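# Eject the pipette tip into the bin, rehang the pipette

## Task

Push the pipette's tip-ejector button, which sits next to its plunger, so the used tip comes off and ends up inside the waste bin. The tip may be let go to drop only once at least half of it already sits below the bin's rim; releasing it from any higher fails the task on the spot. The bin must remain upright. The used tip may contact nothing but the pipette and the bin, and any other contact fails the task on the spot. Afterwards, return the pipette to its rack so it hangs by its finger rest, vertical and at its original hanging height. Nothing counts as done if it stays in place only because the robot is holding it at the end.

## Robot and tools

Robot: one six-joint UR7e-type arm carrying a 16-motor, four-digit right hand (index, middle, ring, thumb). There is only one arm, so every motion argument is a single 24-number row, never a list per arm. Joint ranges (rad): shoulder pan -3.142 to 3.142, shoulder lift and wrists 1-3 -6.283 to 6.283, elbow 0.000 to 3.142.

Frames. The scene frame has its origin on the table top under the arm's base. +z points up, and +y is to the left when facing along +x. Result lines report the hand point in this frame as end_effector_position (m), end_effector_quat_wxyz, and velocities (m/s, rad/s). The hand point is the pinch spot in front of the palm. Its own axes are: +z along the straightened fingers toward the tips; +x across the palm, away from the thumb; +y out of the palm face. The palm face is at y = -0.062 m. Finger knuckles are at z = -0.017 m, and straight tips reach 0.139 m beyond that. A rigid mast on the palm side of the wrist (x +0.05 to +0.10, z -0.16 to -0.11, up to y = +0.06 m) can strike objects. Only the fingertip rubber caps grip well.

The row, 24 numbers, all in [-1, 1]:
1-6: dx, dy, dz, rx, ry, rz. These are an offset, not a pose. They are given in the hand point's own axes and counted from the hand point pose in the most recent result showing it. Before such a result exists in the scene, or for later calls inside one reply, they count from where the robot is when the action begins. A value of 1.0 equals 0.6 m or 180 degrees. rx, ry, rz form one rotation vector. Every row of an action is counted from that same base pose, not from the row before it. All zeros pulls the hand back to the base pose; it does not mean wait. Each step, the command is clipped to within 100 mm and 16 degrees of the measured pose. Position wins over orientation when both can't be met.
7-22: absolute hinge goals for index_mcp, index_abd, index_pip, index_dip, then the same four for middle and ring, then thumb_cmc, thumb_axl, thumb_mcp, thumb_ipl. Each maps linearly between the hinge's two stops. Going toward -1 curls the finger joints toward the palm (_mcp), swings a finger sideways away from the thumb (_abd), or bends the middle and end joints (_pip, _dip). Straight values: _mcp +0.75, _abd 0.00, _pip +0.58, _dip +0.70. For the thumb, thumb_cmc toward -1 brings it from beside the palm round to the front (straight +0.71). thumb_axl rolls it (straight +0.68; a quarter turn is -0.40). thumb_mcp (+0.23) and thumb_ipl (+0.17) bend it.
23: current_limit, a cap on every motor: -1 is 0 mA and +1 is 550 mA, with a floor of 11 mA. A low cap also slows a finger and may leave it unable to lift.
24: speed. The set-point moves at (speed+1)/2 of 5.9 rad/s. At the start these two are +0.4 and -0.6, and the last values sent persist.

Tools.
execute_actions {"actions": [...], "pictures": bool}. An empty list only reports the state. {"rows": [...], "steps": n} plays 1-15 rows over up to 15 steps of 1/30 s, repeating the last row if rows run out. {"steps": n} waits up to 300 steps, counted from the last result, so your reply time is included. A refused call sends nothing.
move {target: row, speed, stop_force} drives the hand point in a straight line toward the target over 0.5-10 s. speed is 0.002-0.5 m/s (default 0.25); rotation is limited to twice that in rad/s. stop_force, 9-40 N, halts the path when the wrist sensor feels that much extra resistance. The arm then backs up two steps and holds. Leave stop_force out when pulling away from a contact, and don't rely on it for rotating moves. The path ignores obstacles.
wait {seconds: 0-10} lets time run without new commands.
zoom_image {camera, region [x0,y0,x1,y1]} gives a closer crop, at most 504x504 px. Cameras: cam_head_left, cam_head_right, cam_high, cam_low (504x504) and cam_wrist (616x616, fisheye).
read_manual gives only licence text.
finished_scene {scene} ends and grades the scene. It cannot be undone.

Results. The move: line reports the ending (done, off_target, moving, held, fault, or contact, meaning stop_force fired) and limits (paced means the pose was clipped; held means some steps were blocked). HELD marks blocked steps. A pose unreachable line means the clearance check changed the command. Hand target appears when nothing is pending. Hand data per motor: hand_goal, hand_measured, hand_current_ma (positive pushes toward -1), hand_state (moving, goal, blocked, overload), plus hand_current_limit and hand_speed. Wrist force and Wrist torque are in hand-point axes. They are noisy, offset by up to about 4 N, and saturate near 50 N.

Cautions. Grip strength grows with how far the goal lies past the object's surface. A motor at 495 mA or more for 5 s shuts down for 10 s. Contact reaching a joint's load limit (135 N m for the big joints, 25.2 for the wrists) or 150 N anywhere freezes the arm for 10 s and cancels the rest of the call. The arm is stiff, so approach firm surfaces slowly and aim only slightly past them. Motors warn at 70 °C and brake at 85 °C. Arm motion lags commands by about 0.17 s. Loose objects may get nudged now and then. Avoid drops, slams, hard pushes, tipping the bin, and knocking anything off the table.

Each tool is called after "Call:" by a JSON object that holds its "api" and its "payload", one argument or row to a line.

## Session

Call:
{"api": "execute_actions", "payload": {
  "actions": []
}}

Scene clock: 0.00 s of 9600.00 s.
end_effector_position=(+0.3866, +0.1860, +0.2980) hand_goal=(+0.754, +0.000, +0.576, +0.696, +0.754, +0.000, +0.576, +0.696, +0.754, +0.000, +0.576, +0.696, +0.714, +0.678, +0.226, +0.168) hand_measured=(+0.754, +0.000, +0.576, +0.696, +0.754, +0.000, +0.576, +0.696, +0.754, +0.000, +0.576, +0.696, +0.714, +0.678, +0.226, +0.168) hand_current_ma=(+0, +0, +0, +0, +0, +0, +0, +0, +0, +0, +0, +0, +0, +0, +0, +0) hand_state=(goal, goal, goal, goal, goal, goal, goal, goal, goal, goal, goal, goal, goal, goal, goal, goal) hand_current_limit=0.40 hand_speed=-0.60 end_effector_quat_wxyz=(-0.592, +0.116, +0.797, +0.028) end_effector_velocity=(+0.000, -0.000, +0.000) end_effector_angular_velocity=(+0.000, -0.001, -0.001)
Joint positions: [-0.112 -1.176  1.527 -0.662 -1.504 -1.46 ]
Joint velocities: [-0.    -0.    -0.    -0.001  0.    -0.   ]
Wrist force (N, on the end effector, along its own x y z axes, offset not removed): no reading
Wrist torque (N m, same axes, about the end effector's origin, offset not removed): no reading
Hand target: +0.387, +0.186, +0.298; -0.592, +0.116, +0.797, +0.028
camera_calibration (this result's frames):
cam_wrist: T_world_to_cam=[[0.360959, 0.441814, -0.821285, 0.0520426], [0.674403, -0.731919, -0.0973355, -0.140311], [-0.644119, -0.518743, -0.562153, 0.644879], [0, 0, 0, 1]] pos_world=[0.491219, 0.208837, 0.391605]

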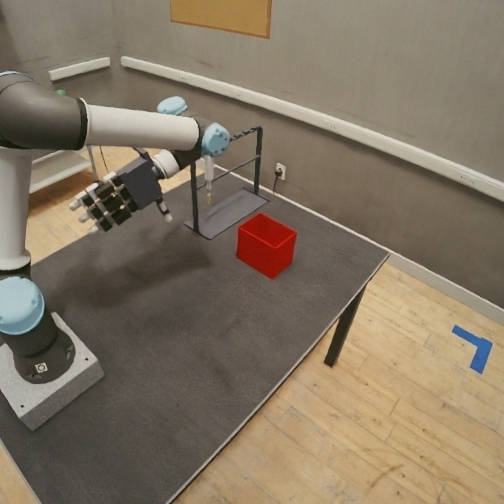

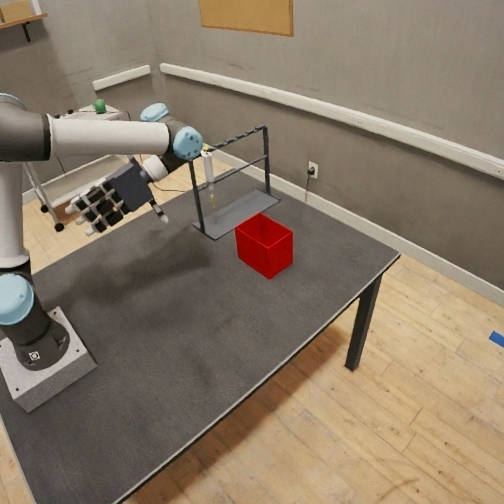

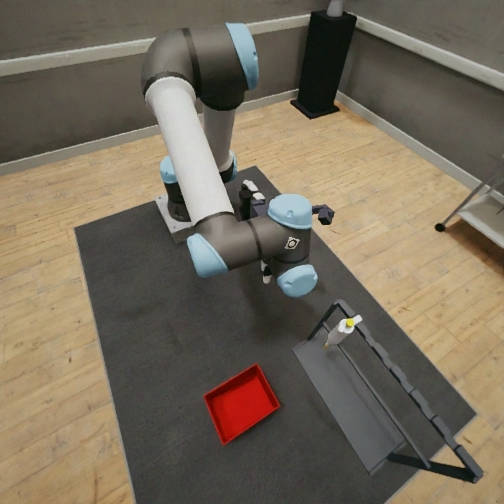

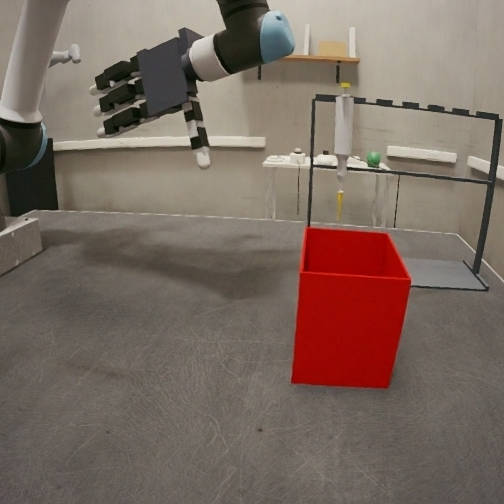

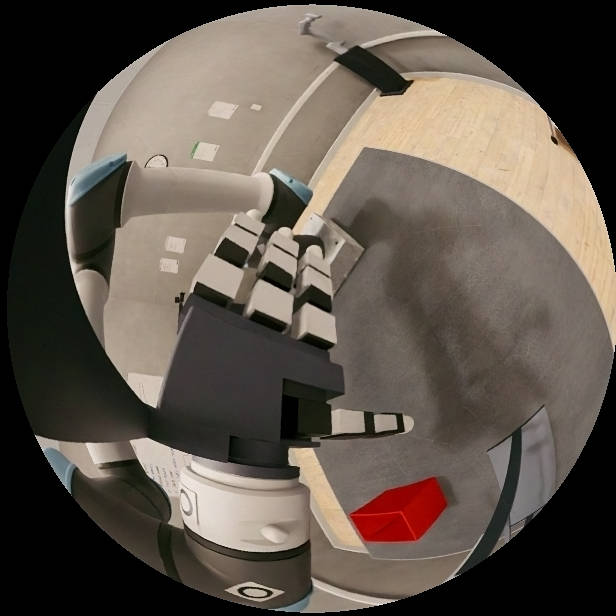

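Call:
{"api": "move", "payload": {
  "target": [0.03,-0.35,-0.15,0,-0.42,0,0.75,0,0.58,0.7,0.75,0,0.58,0.7,0.97,0,0.9,0.7,0.71,0.68,0.23,0.17,0.6,-0.6]
}}

Call:
{"api": "zoom_image", "payload": {
  "camera": "cam_high",
  "region": [290,280,400,390]
}}

Call:
{"api": "zoom_image", "payload": {
  "camera": "cam_low",
  "region": [264,60,504,300]
}}

Scene clock: 6.33 s of 9600.00 s.
end_effector_position=(+0.4197, -0.0317, +0.3620) hand_goal=(+0.750, +0.000, +0.580, +0.700, +0.750, +0.000, +0.580, +0.700, +0.970, +0.000, +0.900, +0.700, +0.710, +0.680, +0.230, +0.170) hand_measured=(+0.750, +0.002, +0.578, +0.698, +0.750, +0.002, +0.578, +0.698, +0.962, +0.002, +0.896, +0.698, +0.710, +0.678, +0.226, +0.168) hand_current_ma=(+1, +11, -16, -14, +1, +11, -15, -14, -41, +11, -26, -15, +4, -14, -30, -16) hand_state=(goal, goal, goal, goal, goal, goal, goal, goal, goal, goal, goal, goal, goal, goal, goal, goal) hand_current_limit=0.60 hand_speed=-0.60 end_effector_quat_wxyz=(+0.019, +0.109, +0.993, -0.051) end_effector_velocity=(+0.000, -0.001, +0.000) end_effector_angular_velocity=(+0.001, -0.010, +0.001)
Joint positions: [-0.585 -1.891  2.021 -1.787 -1.632 -1.95 ]
Joint velocities: [-0.007 -0.004  0.006 -0.01   0.007 -0.007]
Wrist force (N, on the end effector, along its own x y z axes, offset not removed): [1.5 -0.2 -1.2]
Wrist torque (N m, same axes, about the end effector's origin, offset not removed): [-0.10 -0.17 0.22]
Hand target: +0.420, -0.032, +0.362; +0.020, +0.109, +0.993, -0.051
Off the commanded pose: 0.001 m, 0 deg.
After step 90, 0.13 s passed at rest.
move: done
camera_calibration (this result's frames):
cam_wrist: T_world_to_cam=[[0.918508, 0.395396, -0.002486, -0.34313], [0.236568, -0.544491, 0.804714, -0.45265], [0.316827, -0.739724, -0.593657, 0.190333], [0, 0, 0, 1]] pos_world=[0.361948, 0.0300022, 0.476394]

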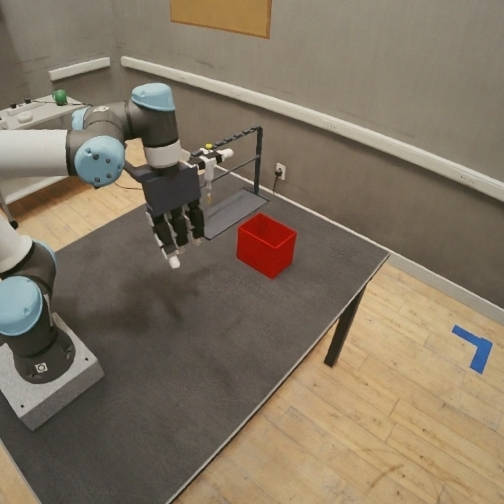

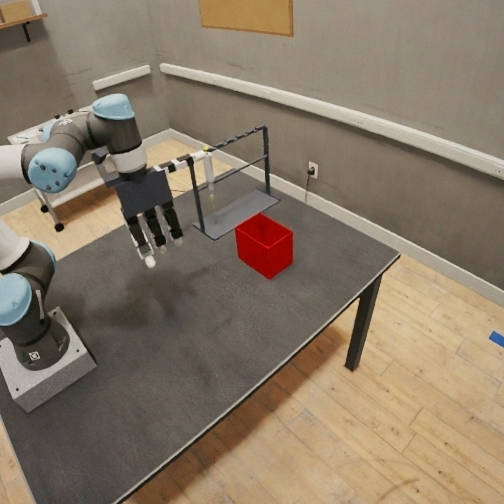

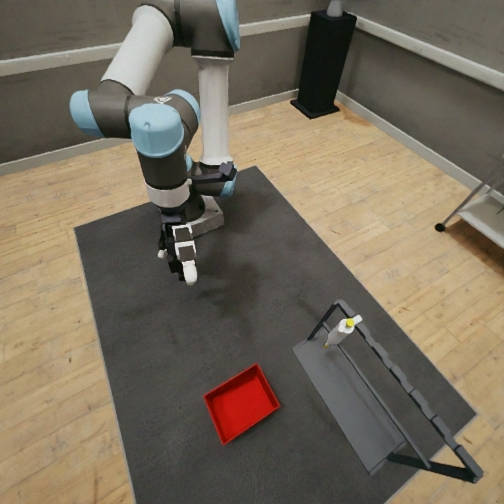

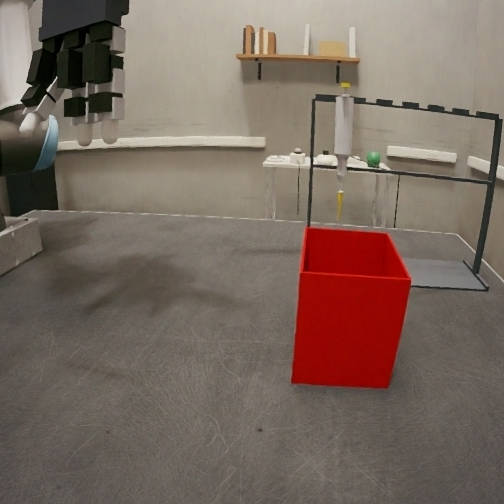

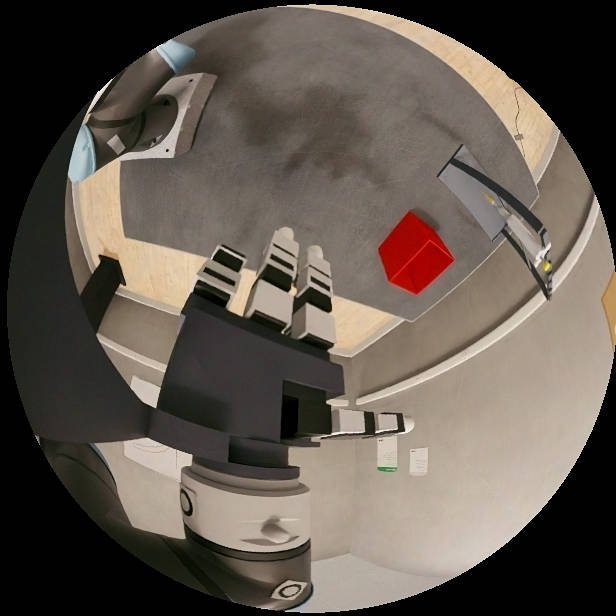

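Region (290, 280, 400, 390) of cam_high's 504x504 image, scaled by 4.582, with more detail than that image has.

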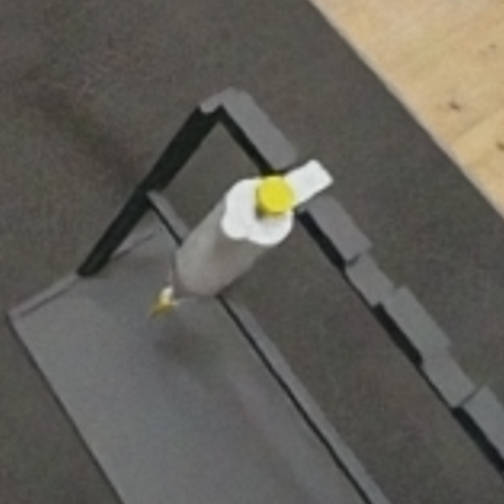

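Region (264, 60, 504, 300) of cam_low's 504x504 image, scaled by 2.100, with more detail than that image has.

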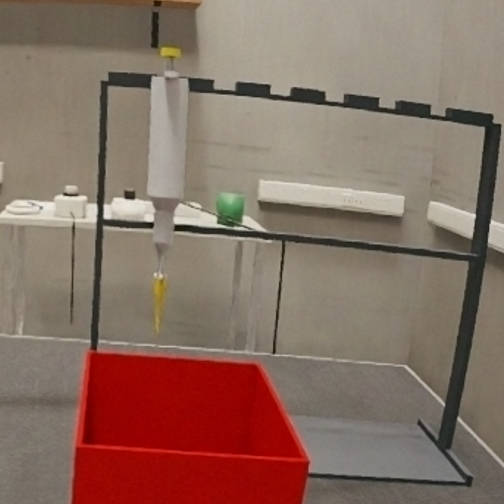

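Call:
{"api": "move", "payload": {
  "target": [-0.327,0.208,0.117,-0.19,-0.475,-0.135,0.75,0,0.58,0.7,0.75,0,0.58,0.7,0.97,0,0.9,0.7,0.71,0.68,0.23,0.17,0.6,-0.6]
}}

Scene clock: 13.90 s of 9600.00 s.
end_effector_position=(+0.6405, +0.0401, +0.2894) hand_goal=(+0.750, +0.000, +0.580, +0.700, +0.750, +0.000, +0.580, +0.700, +0.970, +0.000, +0.900, +0.700, +0.710, +0.680, +0.230, +0.170) hand_measured=(+0.750, -0.002, +0.578, +0.698, +0.750, -0.002, +0.578, +0.698, +0.968, -0.002, +0.898, +0.698, +0.710, +0.678, +0.228, +0.168) hand_current_ma=(+1, -12, -13, -14, +1, -13, -13, -14, -14, -10, -14, -14, +4, -14, -14, -16) hand_state=(goal, goal, goal, goal, goal, goal, goal, goal, goal, goal, goal, goal, goal, goal, goal, goal) hand_current_limit=0.60 hand_speed=-0.60 end_effector_quat_wxyz=(+0.691, -0.152, +0.690, +0.152) end_effector_velocity=(+0.001, +0.000, +0.001) end_effector_angular_velocity=(+0.004, -0.013, +0.001)
Joint positions: [-0.548 -0.751  1.908 -4.319 -0.579 -1.551]
Joint velocities: [ 0.003  0.01  -0.014 -0.021 -0.002  0.019]
Wrist force (N, on the end effector, along its own x y z axes, offset not removed): [0.7 -0.6 -1.1]
Wrist torque (N m, same axes, about the end effector's origin, offset not removed): [-0.04 -0.07 0.06]
Hand target: +0.641, +0.040, +0.289; +0.691, -0.152, +0.690, +0.152
Off the commanded pose: 0.001 m, 0 deg.
After step 90, 0.63 s passed at rest.
move: done
camera_calibration (this result's frames):
cam_wrist: T_world_to_cam=[[-0.258632, 0.524651, 0.81108, -0.0611143], [-0.435615, -0.81277, 0.386839, 0.154947], [0.862177, -0.25327, 0.438754, -0.537176], [0, 0, 0, 1]] pos_world=[0.514832, 0.02195, 0.225317]

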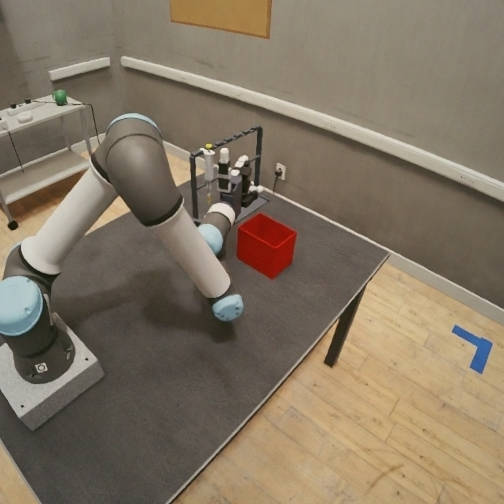

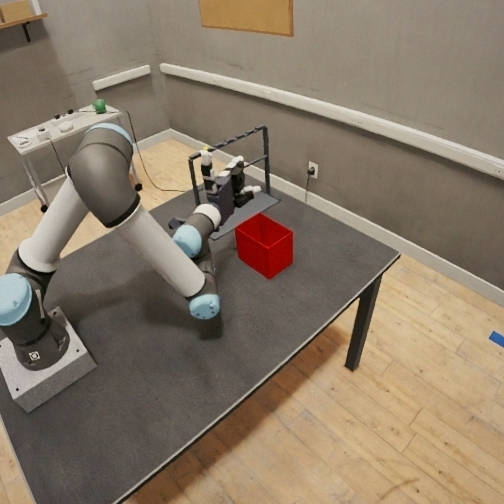

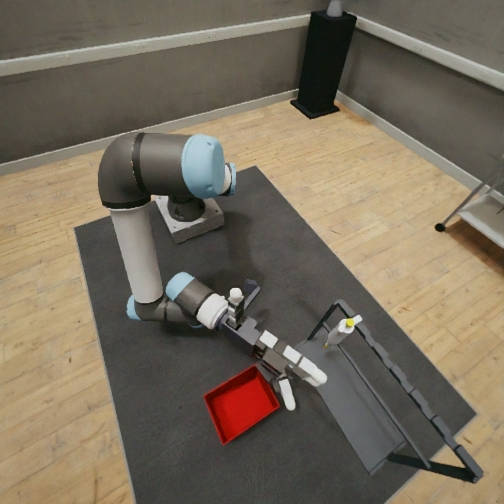

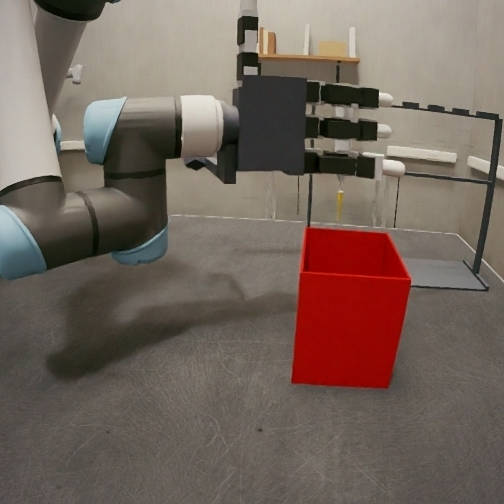

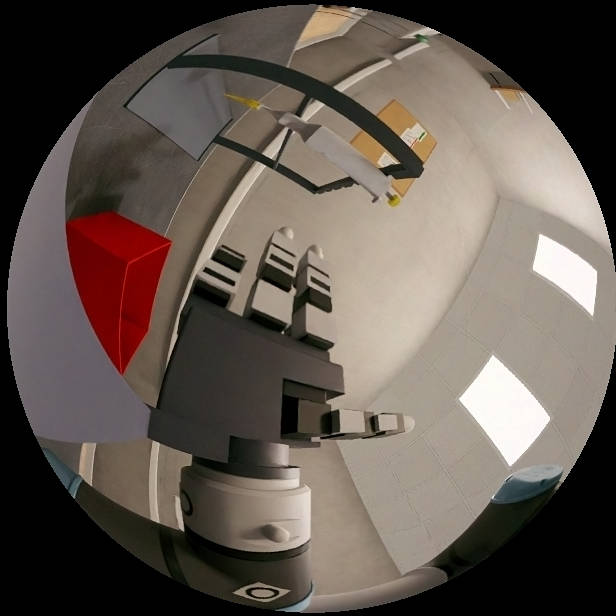

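Call:
{"api": "execute_actions", "payload": {
  "actions": []
}}

Scene clock: 25.07 s of 9600.00 s.
end_effector_position=(+0.6407, +0.0401, +0.2894) hand_goal=(+0.750, +0.000, +0.580, +0.700, +0.750, +0.000, +0.580, +0.700, +0.970, +0.000, +0.900, +0.700, +0.710, +0.680, +0.230, +0.170) hand_measured=(+0.750, -0.002, +0.578, +0.698, +0.750, -0.002, +0.578, +0.698, +0.968, -0.002, +0.898, +0.698, +0.710, +0.678, +0.228, +0.168) hand_current_ma=(+1, -12, -13, -14, +1, -13, -13, -14, -14, -10, -14, -14, +4, -14, -14, -16) hand_state=(goal, goal, goal, goal, goal, goal, goal, goal, goal, goal, goal, goal, goal, goal, goal, goal) hand_current_limit=0.60 hand_speed=-0.60 end_effector_quat_wxyz=(+0.691, -0.152, +0.690, +0.152) end_effector_velocity=(+0.000, -0.000, +0.000) end_effector_angular_velocity=(+0.002, +0.002, -0.000)
Joint positions: [-0.548 -0.75   1.906 -4.321 -0.579 -1.549]
Joint velocities: [-0.    -0.    -0.     0.002 -0.     0.001]
Wrist force (N, on the end effector, along its own x y z axes, offset not removed): [-4.3 -1.9 -2.0]
Wrist torque (N m, same axes, about the end effector's origin, offset not removed): [-0.05 0.55 -0.41]
Hand target: +0.641, +0.040, +0.289; +0.691, -0.152, +0.690, +0.152
Off the commanded pose: 0.001 m, 0 deg.
Steps of this call (steps 1 to 90: nothing new was sent; then 8.17 s passed at rest). Readings (end_effector_position | what the end effector reports):
1: (+0.6406, +0.0401, +0.2894) | hand_goal=(+0.750, +0.000, +0.580, +0.700, +0.750, +0.000, +0.580, +0.700, +0.970, +0.000, +0.900, +0.700, +0.710, +0.680, +0.230, +0.170) hand_measured=(+0.750, -0.002, +0.578, +0.698, +0.750, -0.002, +0.578, +0.698, +0.968, -0.002, +0.898, +0.698, +0.710, +0.678, +0.228, +0.168) hand_current_ma=(+1, -12, -13, -14, +1, -13, -13, -14, -14, -10, -14, -14, +4, -14, -14, -16) hand_state=(goal, goal, goal, goal, goal, goal, goal, goal, goal, goal, goal, goal, goal, goal, goal, goal) hand_current_limit=0.60 hand_speed=-0.60
2: (+0.6406, +0.0401, +0.2894) | hand_goal=(+0.750, +0.000, +0.580, +0.700, +0.750, +0.000, +0.580, +0.700, +0.970, +0.000, +0.900, +0.700, +0.710, +0.680, +0.230, +0.170) hand_measured=(+0.750, -0.002, +0.578, +0.698, +0.750, -0.002, +0.578, +0.698, +0.968, -0.002, +0.898, +0.698, +0.710, +0.678, +0.228, +0.168) hand_current_ma=(+1, -12, -13, -14, +1, -13, -13, -14, -14, -10, -14, -14, +4, -14, -14, -16) hand_state=(goal, goal, goal, goal, goal, goal, goal, goal, goal, goal, goal, goal, goal, goal, goal, goal) hand_current_limit=0.60 hand_speed=-0.60
4: (+0.6406, +0.0401, +0.2894) | hand_goal=(+0.750, +0.000, +0.580, +0.700, +0.750, +0.000, +0.580, +0.700, +0.970, +0.000, +0.900, +0.700, +0.710, +0.680, +0.230, +0.170) hand_measured=(+0.750, -0.002, +0.578, +0.698, +0.750, -0.002, +0.578, +0.698, +0.968, -0.002, +0.898, +0.698, +0.710, +0.678, +0.228, +0.168) hand_current_ma=(+1, -12, -13, -14, +1, -13, -13, -14, -14, -10, -14, -14, +4, -14, -14, -16) hand_state=(goal, goal, goal, goal, goal, goal, goal, goal, goal, goal, goal, goal, goal, goal, goal, goal) hand_current_limit=0.60 hand_speed=-0.60
8: (+0.6407, +0.0401, +0.2894) | hand_goal=(+0.750, +0.000, +0.580, +0.700, +0.750, +0.000, +0.580, +0.700, +0.970, +0.000, +0.900, +0.700, +0.710, +0.680, +0.230, +0.170) hand_measured=(+0.750, -0.002, +0.578, +0.698, +0.750, -0.002, +0.578, +0.698, +0.968, -0.002, +0.898, +0.698, +0.710, +0.678, +0.228, +0.168) hand_current_ma=(+1, -12, -13, -14, +1, -13, -13, -14, -14, -10, -14, -14, +4, -14, -14, -16) hand_state=(goal, goal, goal, goal, goal, goal, goal, goal, goal, goal, goal, goal, goal, goal, goal, goal) hand_current_limit=0.60 hand_speed=-0.60
90: the state above
camera_calibration (this result's frames):
cam_wrist: T_world_to_cam=[[-0.259594, 0.524121, 0.811115, -0.0604586], [-0.436049, -0.81303, 0.385803, 0.155586], [0.861668, -0.253534, 0.4396, -0.537228], [0, 0, 0, 1]] pos_world=[0.515061, 0.0219781, 0.225179]

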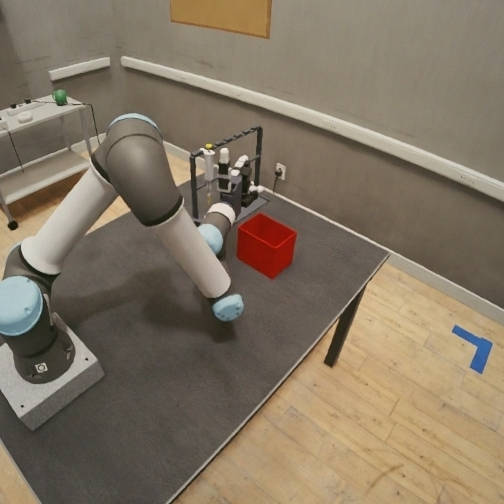

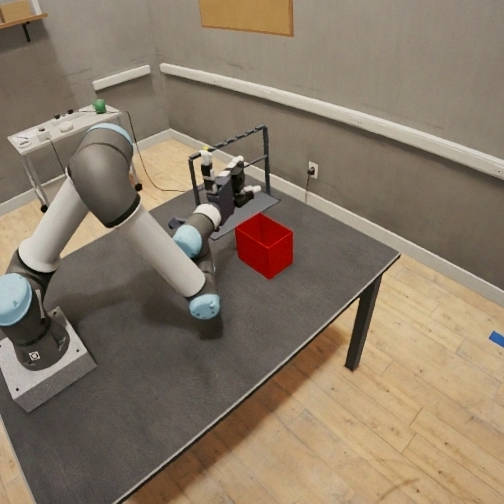

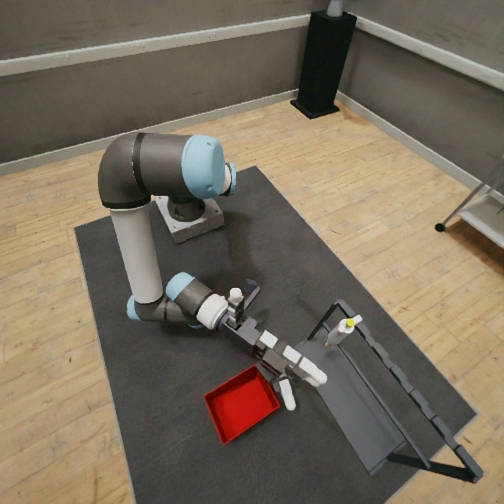

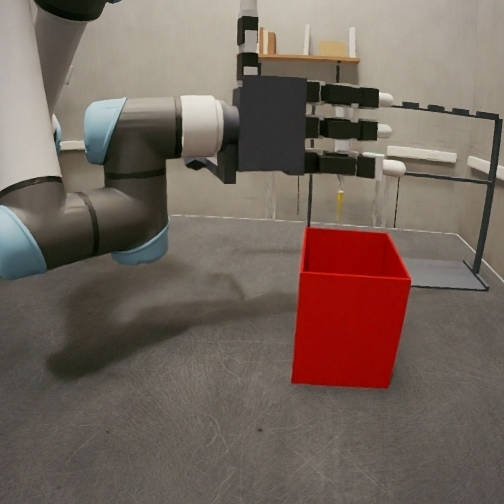

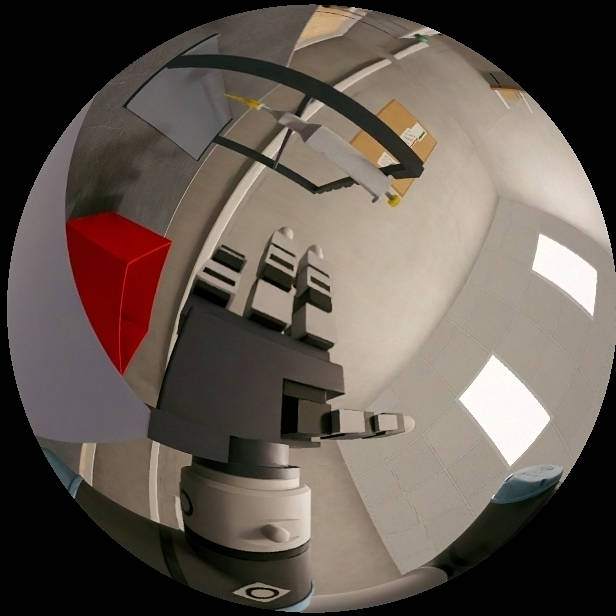

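Call:
{"api": "move", "payload": {
  "target": [0.0695,0.054,0.199,0,0,0,0.75,0,0.58,0.7,0.75,0,0.58,0.7,0.97,0,0.9,0.7,0.71,0.68,0.23,0.17,0.6,-0.6],
  "speed": 0.08
}}

Call:
{"api": "move", "payload": {
  "target": [0,0.09,0.042,0,0,0,0.75,0,0.58,0.7,0.75,0,0.58,0.7,0.97,0,0.9,0.7,0.71,0.68,0.23,0.17,0.6,-0.6],
  "speed": 0.03
}}

Call:
{"api": "zoom_image", "payload": {
  "camera": "cam_high",
  "region": [300,280,400,380]
}}

Call:
{"api": "zoom_image", "payload": {
  "camera": "cam_low",
  "region": [264,40,504,280]
}}

Scene clock: 30.90 s of 9600.00 s.
end_effector_position=(+0.7351, +0.1199, +0.2481) hand_goal=(+0.750, +0.000, +0.580, +0.700, +0.750, +0.000, +0.580, +0.700, +0.970, +0.000, +0.900, +0.700, +0.710, +0.680, +0.230, +0.170) hand_measured=(+0.750, -0.002, +0.578, +0.698, +0.750, -0.002, +0.578, +0.698, +0.968, -0.002, +0.898, +0.698, +0.710, +0.678, +0.228, +0.168) hand_current_ma=(+1, -12, -13, -14, +1, -13, -13, -14, -12, -11, -14, -14, +4, -14, -13, -15) hand_state=(goal, goal, goal, goal, goal, goal, goal, goal, goal, goal, goal, goal, goal, goal, goal, goal) hand_current_limit=0.60 hand_speed=-0.60 end_effector_quat_wxyz=(+0.691, -0.152, +0.690, +0.152) end_effector_velocity=(+0.002, +0.001, -0.001) end_effector_angular_velocity=(+0.001, +0.001, -0.000)
Joint positions: [-0.324 -0.577  1.632 -4.215 -0.802 -1.556]
Joint velocities: [ 0.003  0.003 -0.006  0.004 -0.003  0.   ]
Wrist force (N, on the end effector, along its own x y z axes, offset not removed): [-0.4 0.6 -1.5]
Wrist torque (N m, same axes, about the end effector's origin, offset not removed): [0.01 0.26 0.00]
Hand target: +0.735, +0.120, +0.248; +0.691, -0.152, +0.690, +0.152
Off the commanded pose: 0.000 m, 0 deg.
After step 90, 0.73 s passed at rest.
move: done
camera_calibration (this result's frames):
cam_wrist: T_world_to_cam=[[-0.259708, 0.523846, 0.811256, -0.0441344], [-0.436119, -0.813156, 0.385458, 0.277677], [0.861599, -0.253698, 0.439642, -0.580197], [0, 0, 0, 1]] pos_world=[0.609535, 0.10172, 0.183851]

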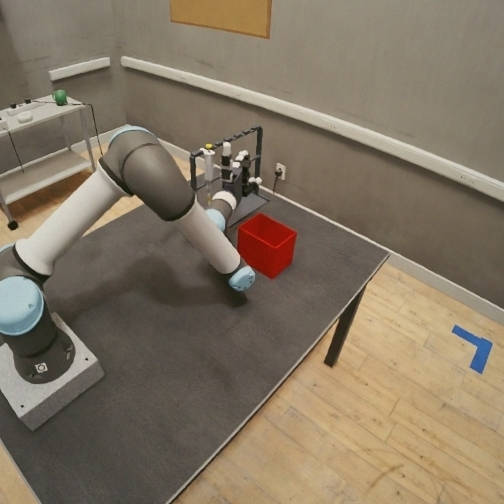

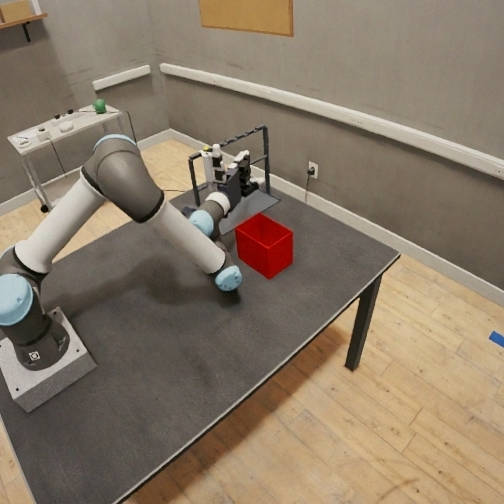

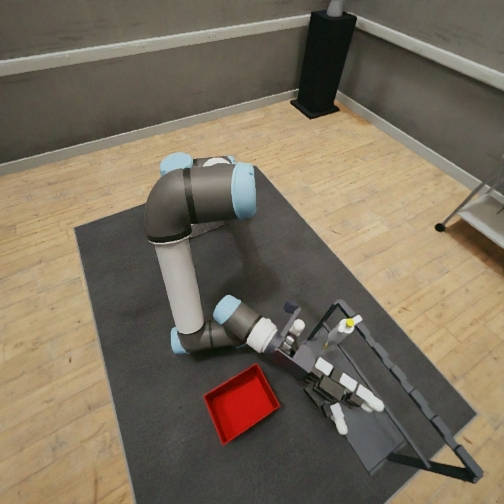

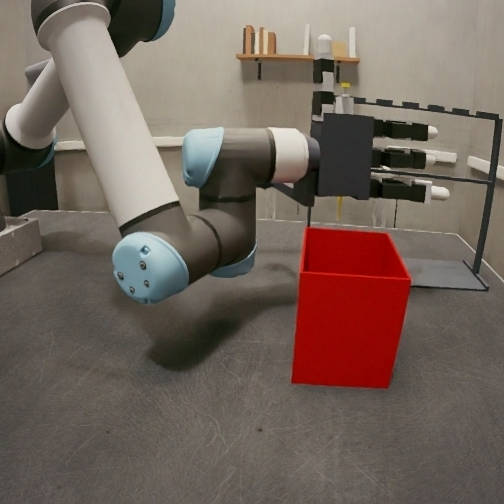

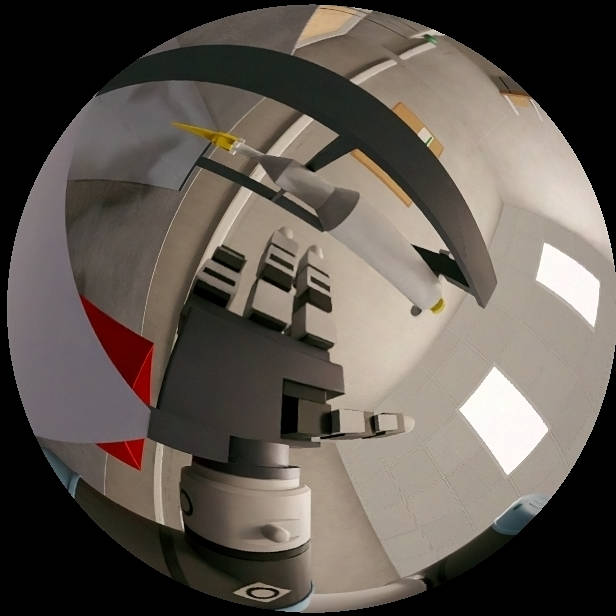

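Scene clock: 33.20 s of 9600.00 s.
end_effector_position=(+0.7352, +0.1792, +0.2482) hand_goal=(+0.750, +0.000, +0.580, +0.700, +0.750, +0.000, +0.580, +0.700, +0.970, +0.000, +0.900, +0.700, +0.710, +0.680, +0.230, +0.170) hand_measured=(+0.750, -0.002, +0.578, +0.698, +0.750, -0.002, +0.578, +0.698, +0.968, -0.002, +0.898, +0.698, +0.710, +0.678, +0.228, +0.168) hand_current_ma=(+1, -12, -13, -14, +1, -13, -13, -14, -12, -11, -14, -14, +4, -14, -13, -15) hand_state=(goal, goal, goal, goal, goal, goal, goal, goal, goal, goal, goal, goal, goal, goal, goal, goal) hand_current_limit=0.60 hand_speed=-0.60 end_effector_quat_wxyz=(+0.691, -0.152, +0.690, +0.152) end_effector_velocity=(+0.000, +0.002, -0.000) end_effector_angular_velocity=(+0.000, +0.001, -0.001)
Joint positions: [-0.22  -0.581  1.642 -4.219 -0.907 -1.558]
Joint velocities: [ 0.004  0.     0.001 -0.    -0.005  0.   ]
Wrist force (N, on the end effector, along its own x y z axes, offset not removed): [-1.4 -0.2 -3.1]
Wrist torque (N m, same axes, about the end effector's origin, offset not removed): [0.10 0.31 -0.07]
Hand target: +0.735, +0.179, +0.248; +0.691, -0.152, +0.690, +0.152
Off the commanded pose: 0.000 m, 0 deg.
move: done
camera_calibration (this result's frames):
cam_wrist: T_world_to_cam=[[-0.259637, 0.523676, 0.811389, -0.0753957], [-0.436076, -0.81324, 0.38533, 0.325926], [0.861641, -0.253782, 0.43951, -0.565285], [0, 0, 0, 1]] pos_world=[0.609626, 0.16108, 0.184035]

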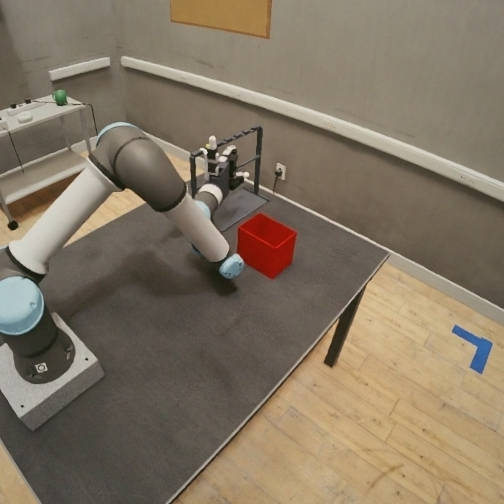

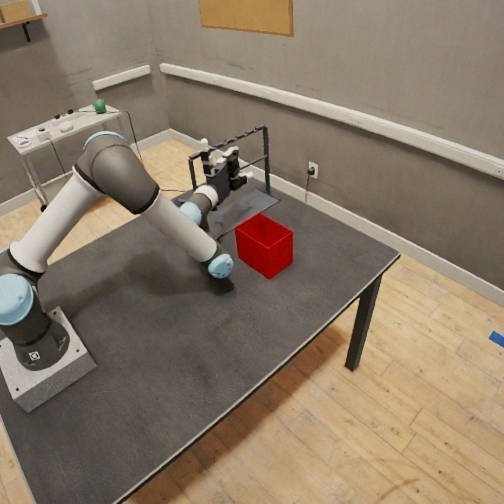

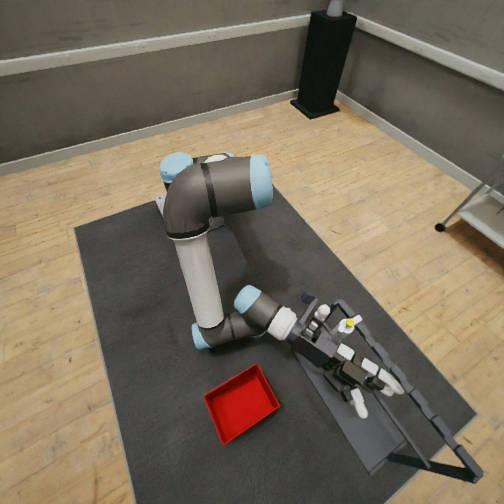

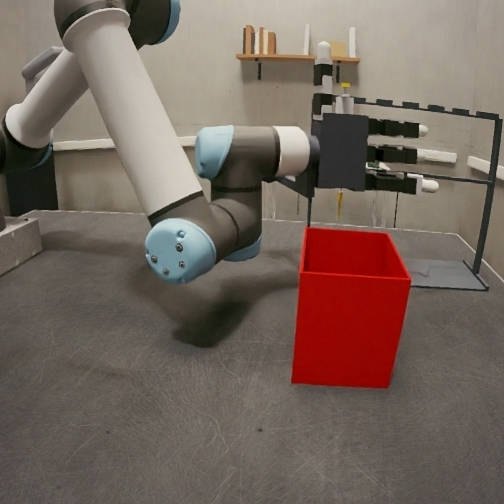

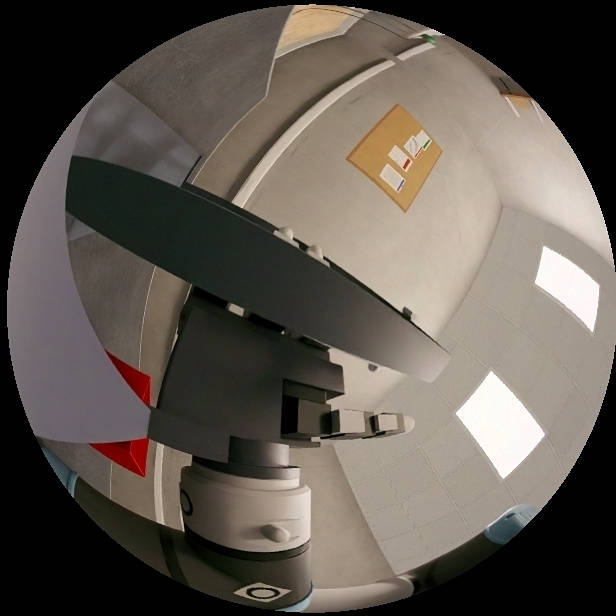

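Region (300, 280, 400, 380) of cam_high's 504x504 image, scaled by 5.040, with more detail than that image has.

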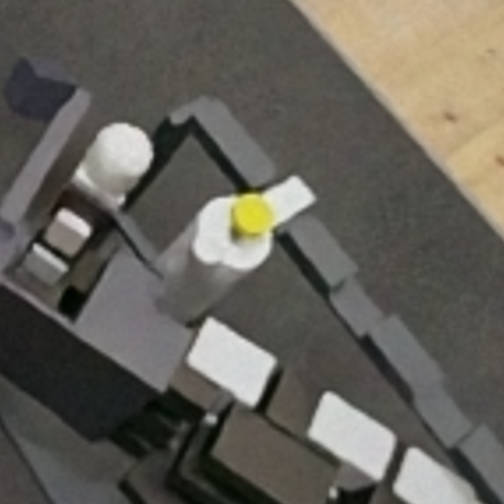

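Region (264, 40, 504, 280) of cam_low's 504x504 image, scaled by 2.100, with more detail than that image has.

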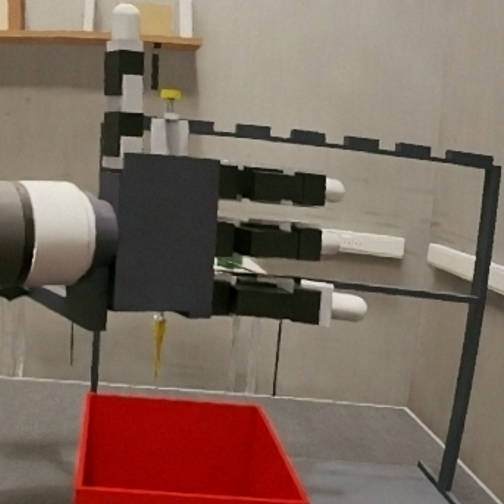

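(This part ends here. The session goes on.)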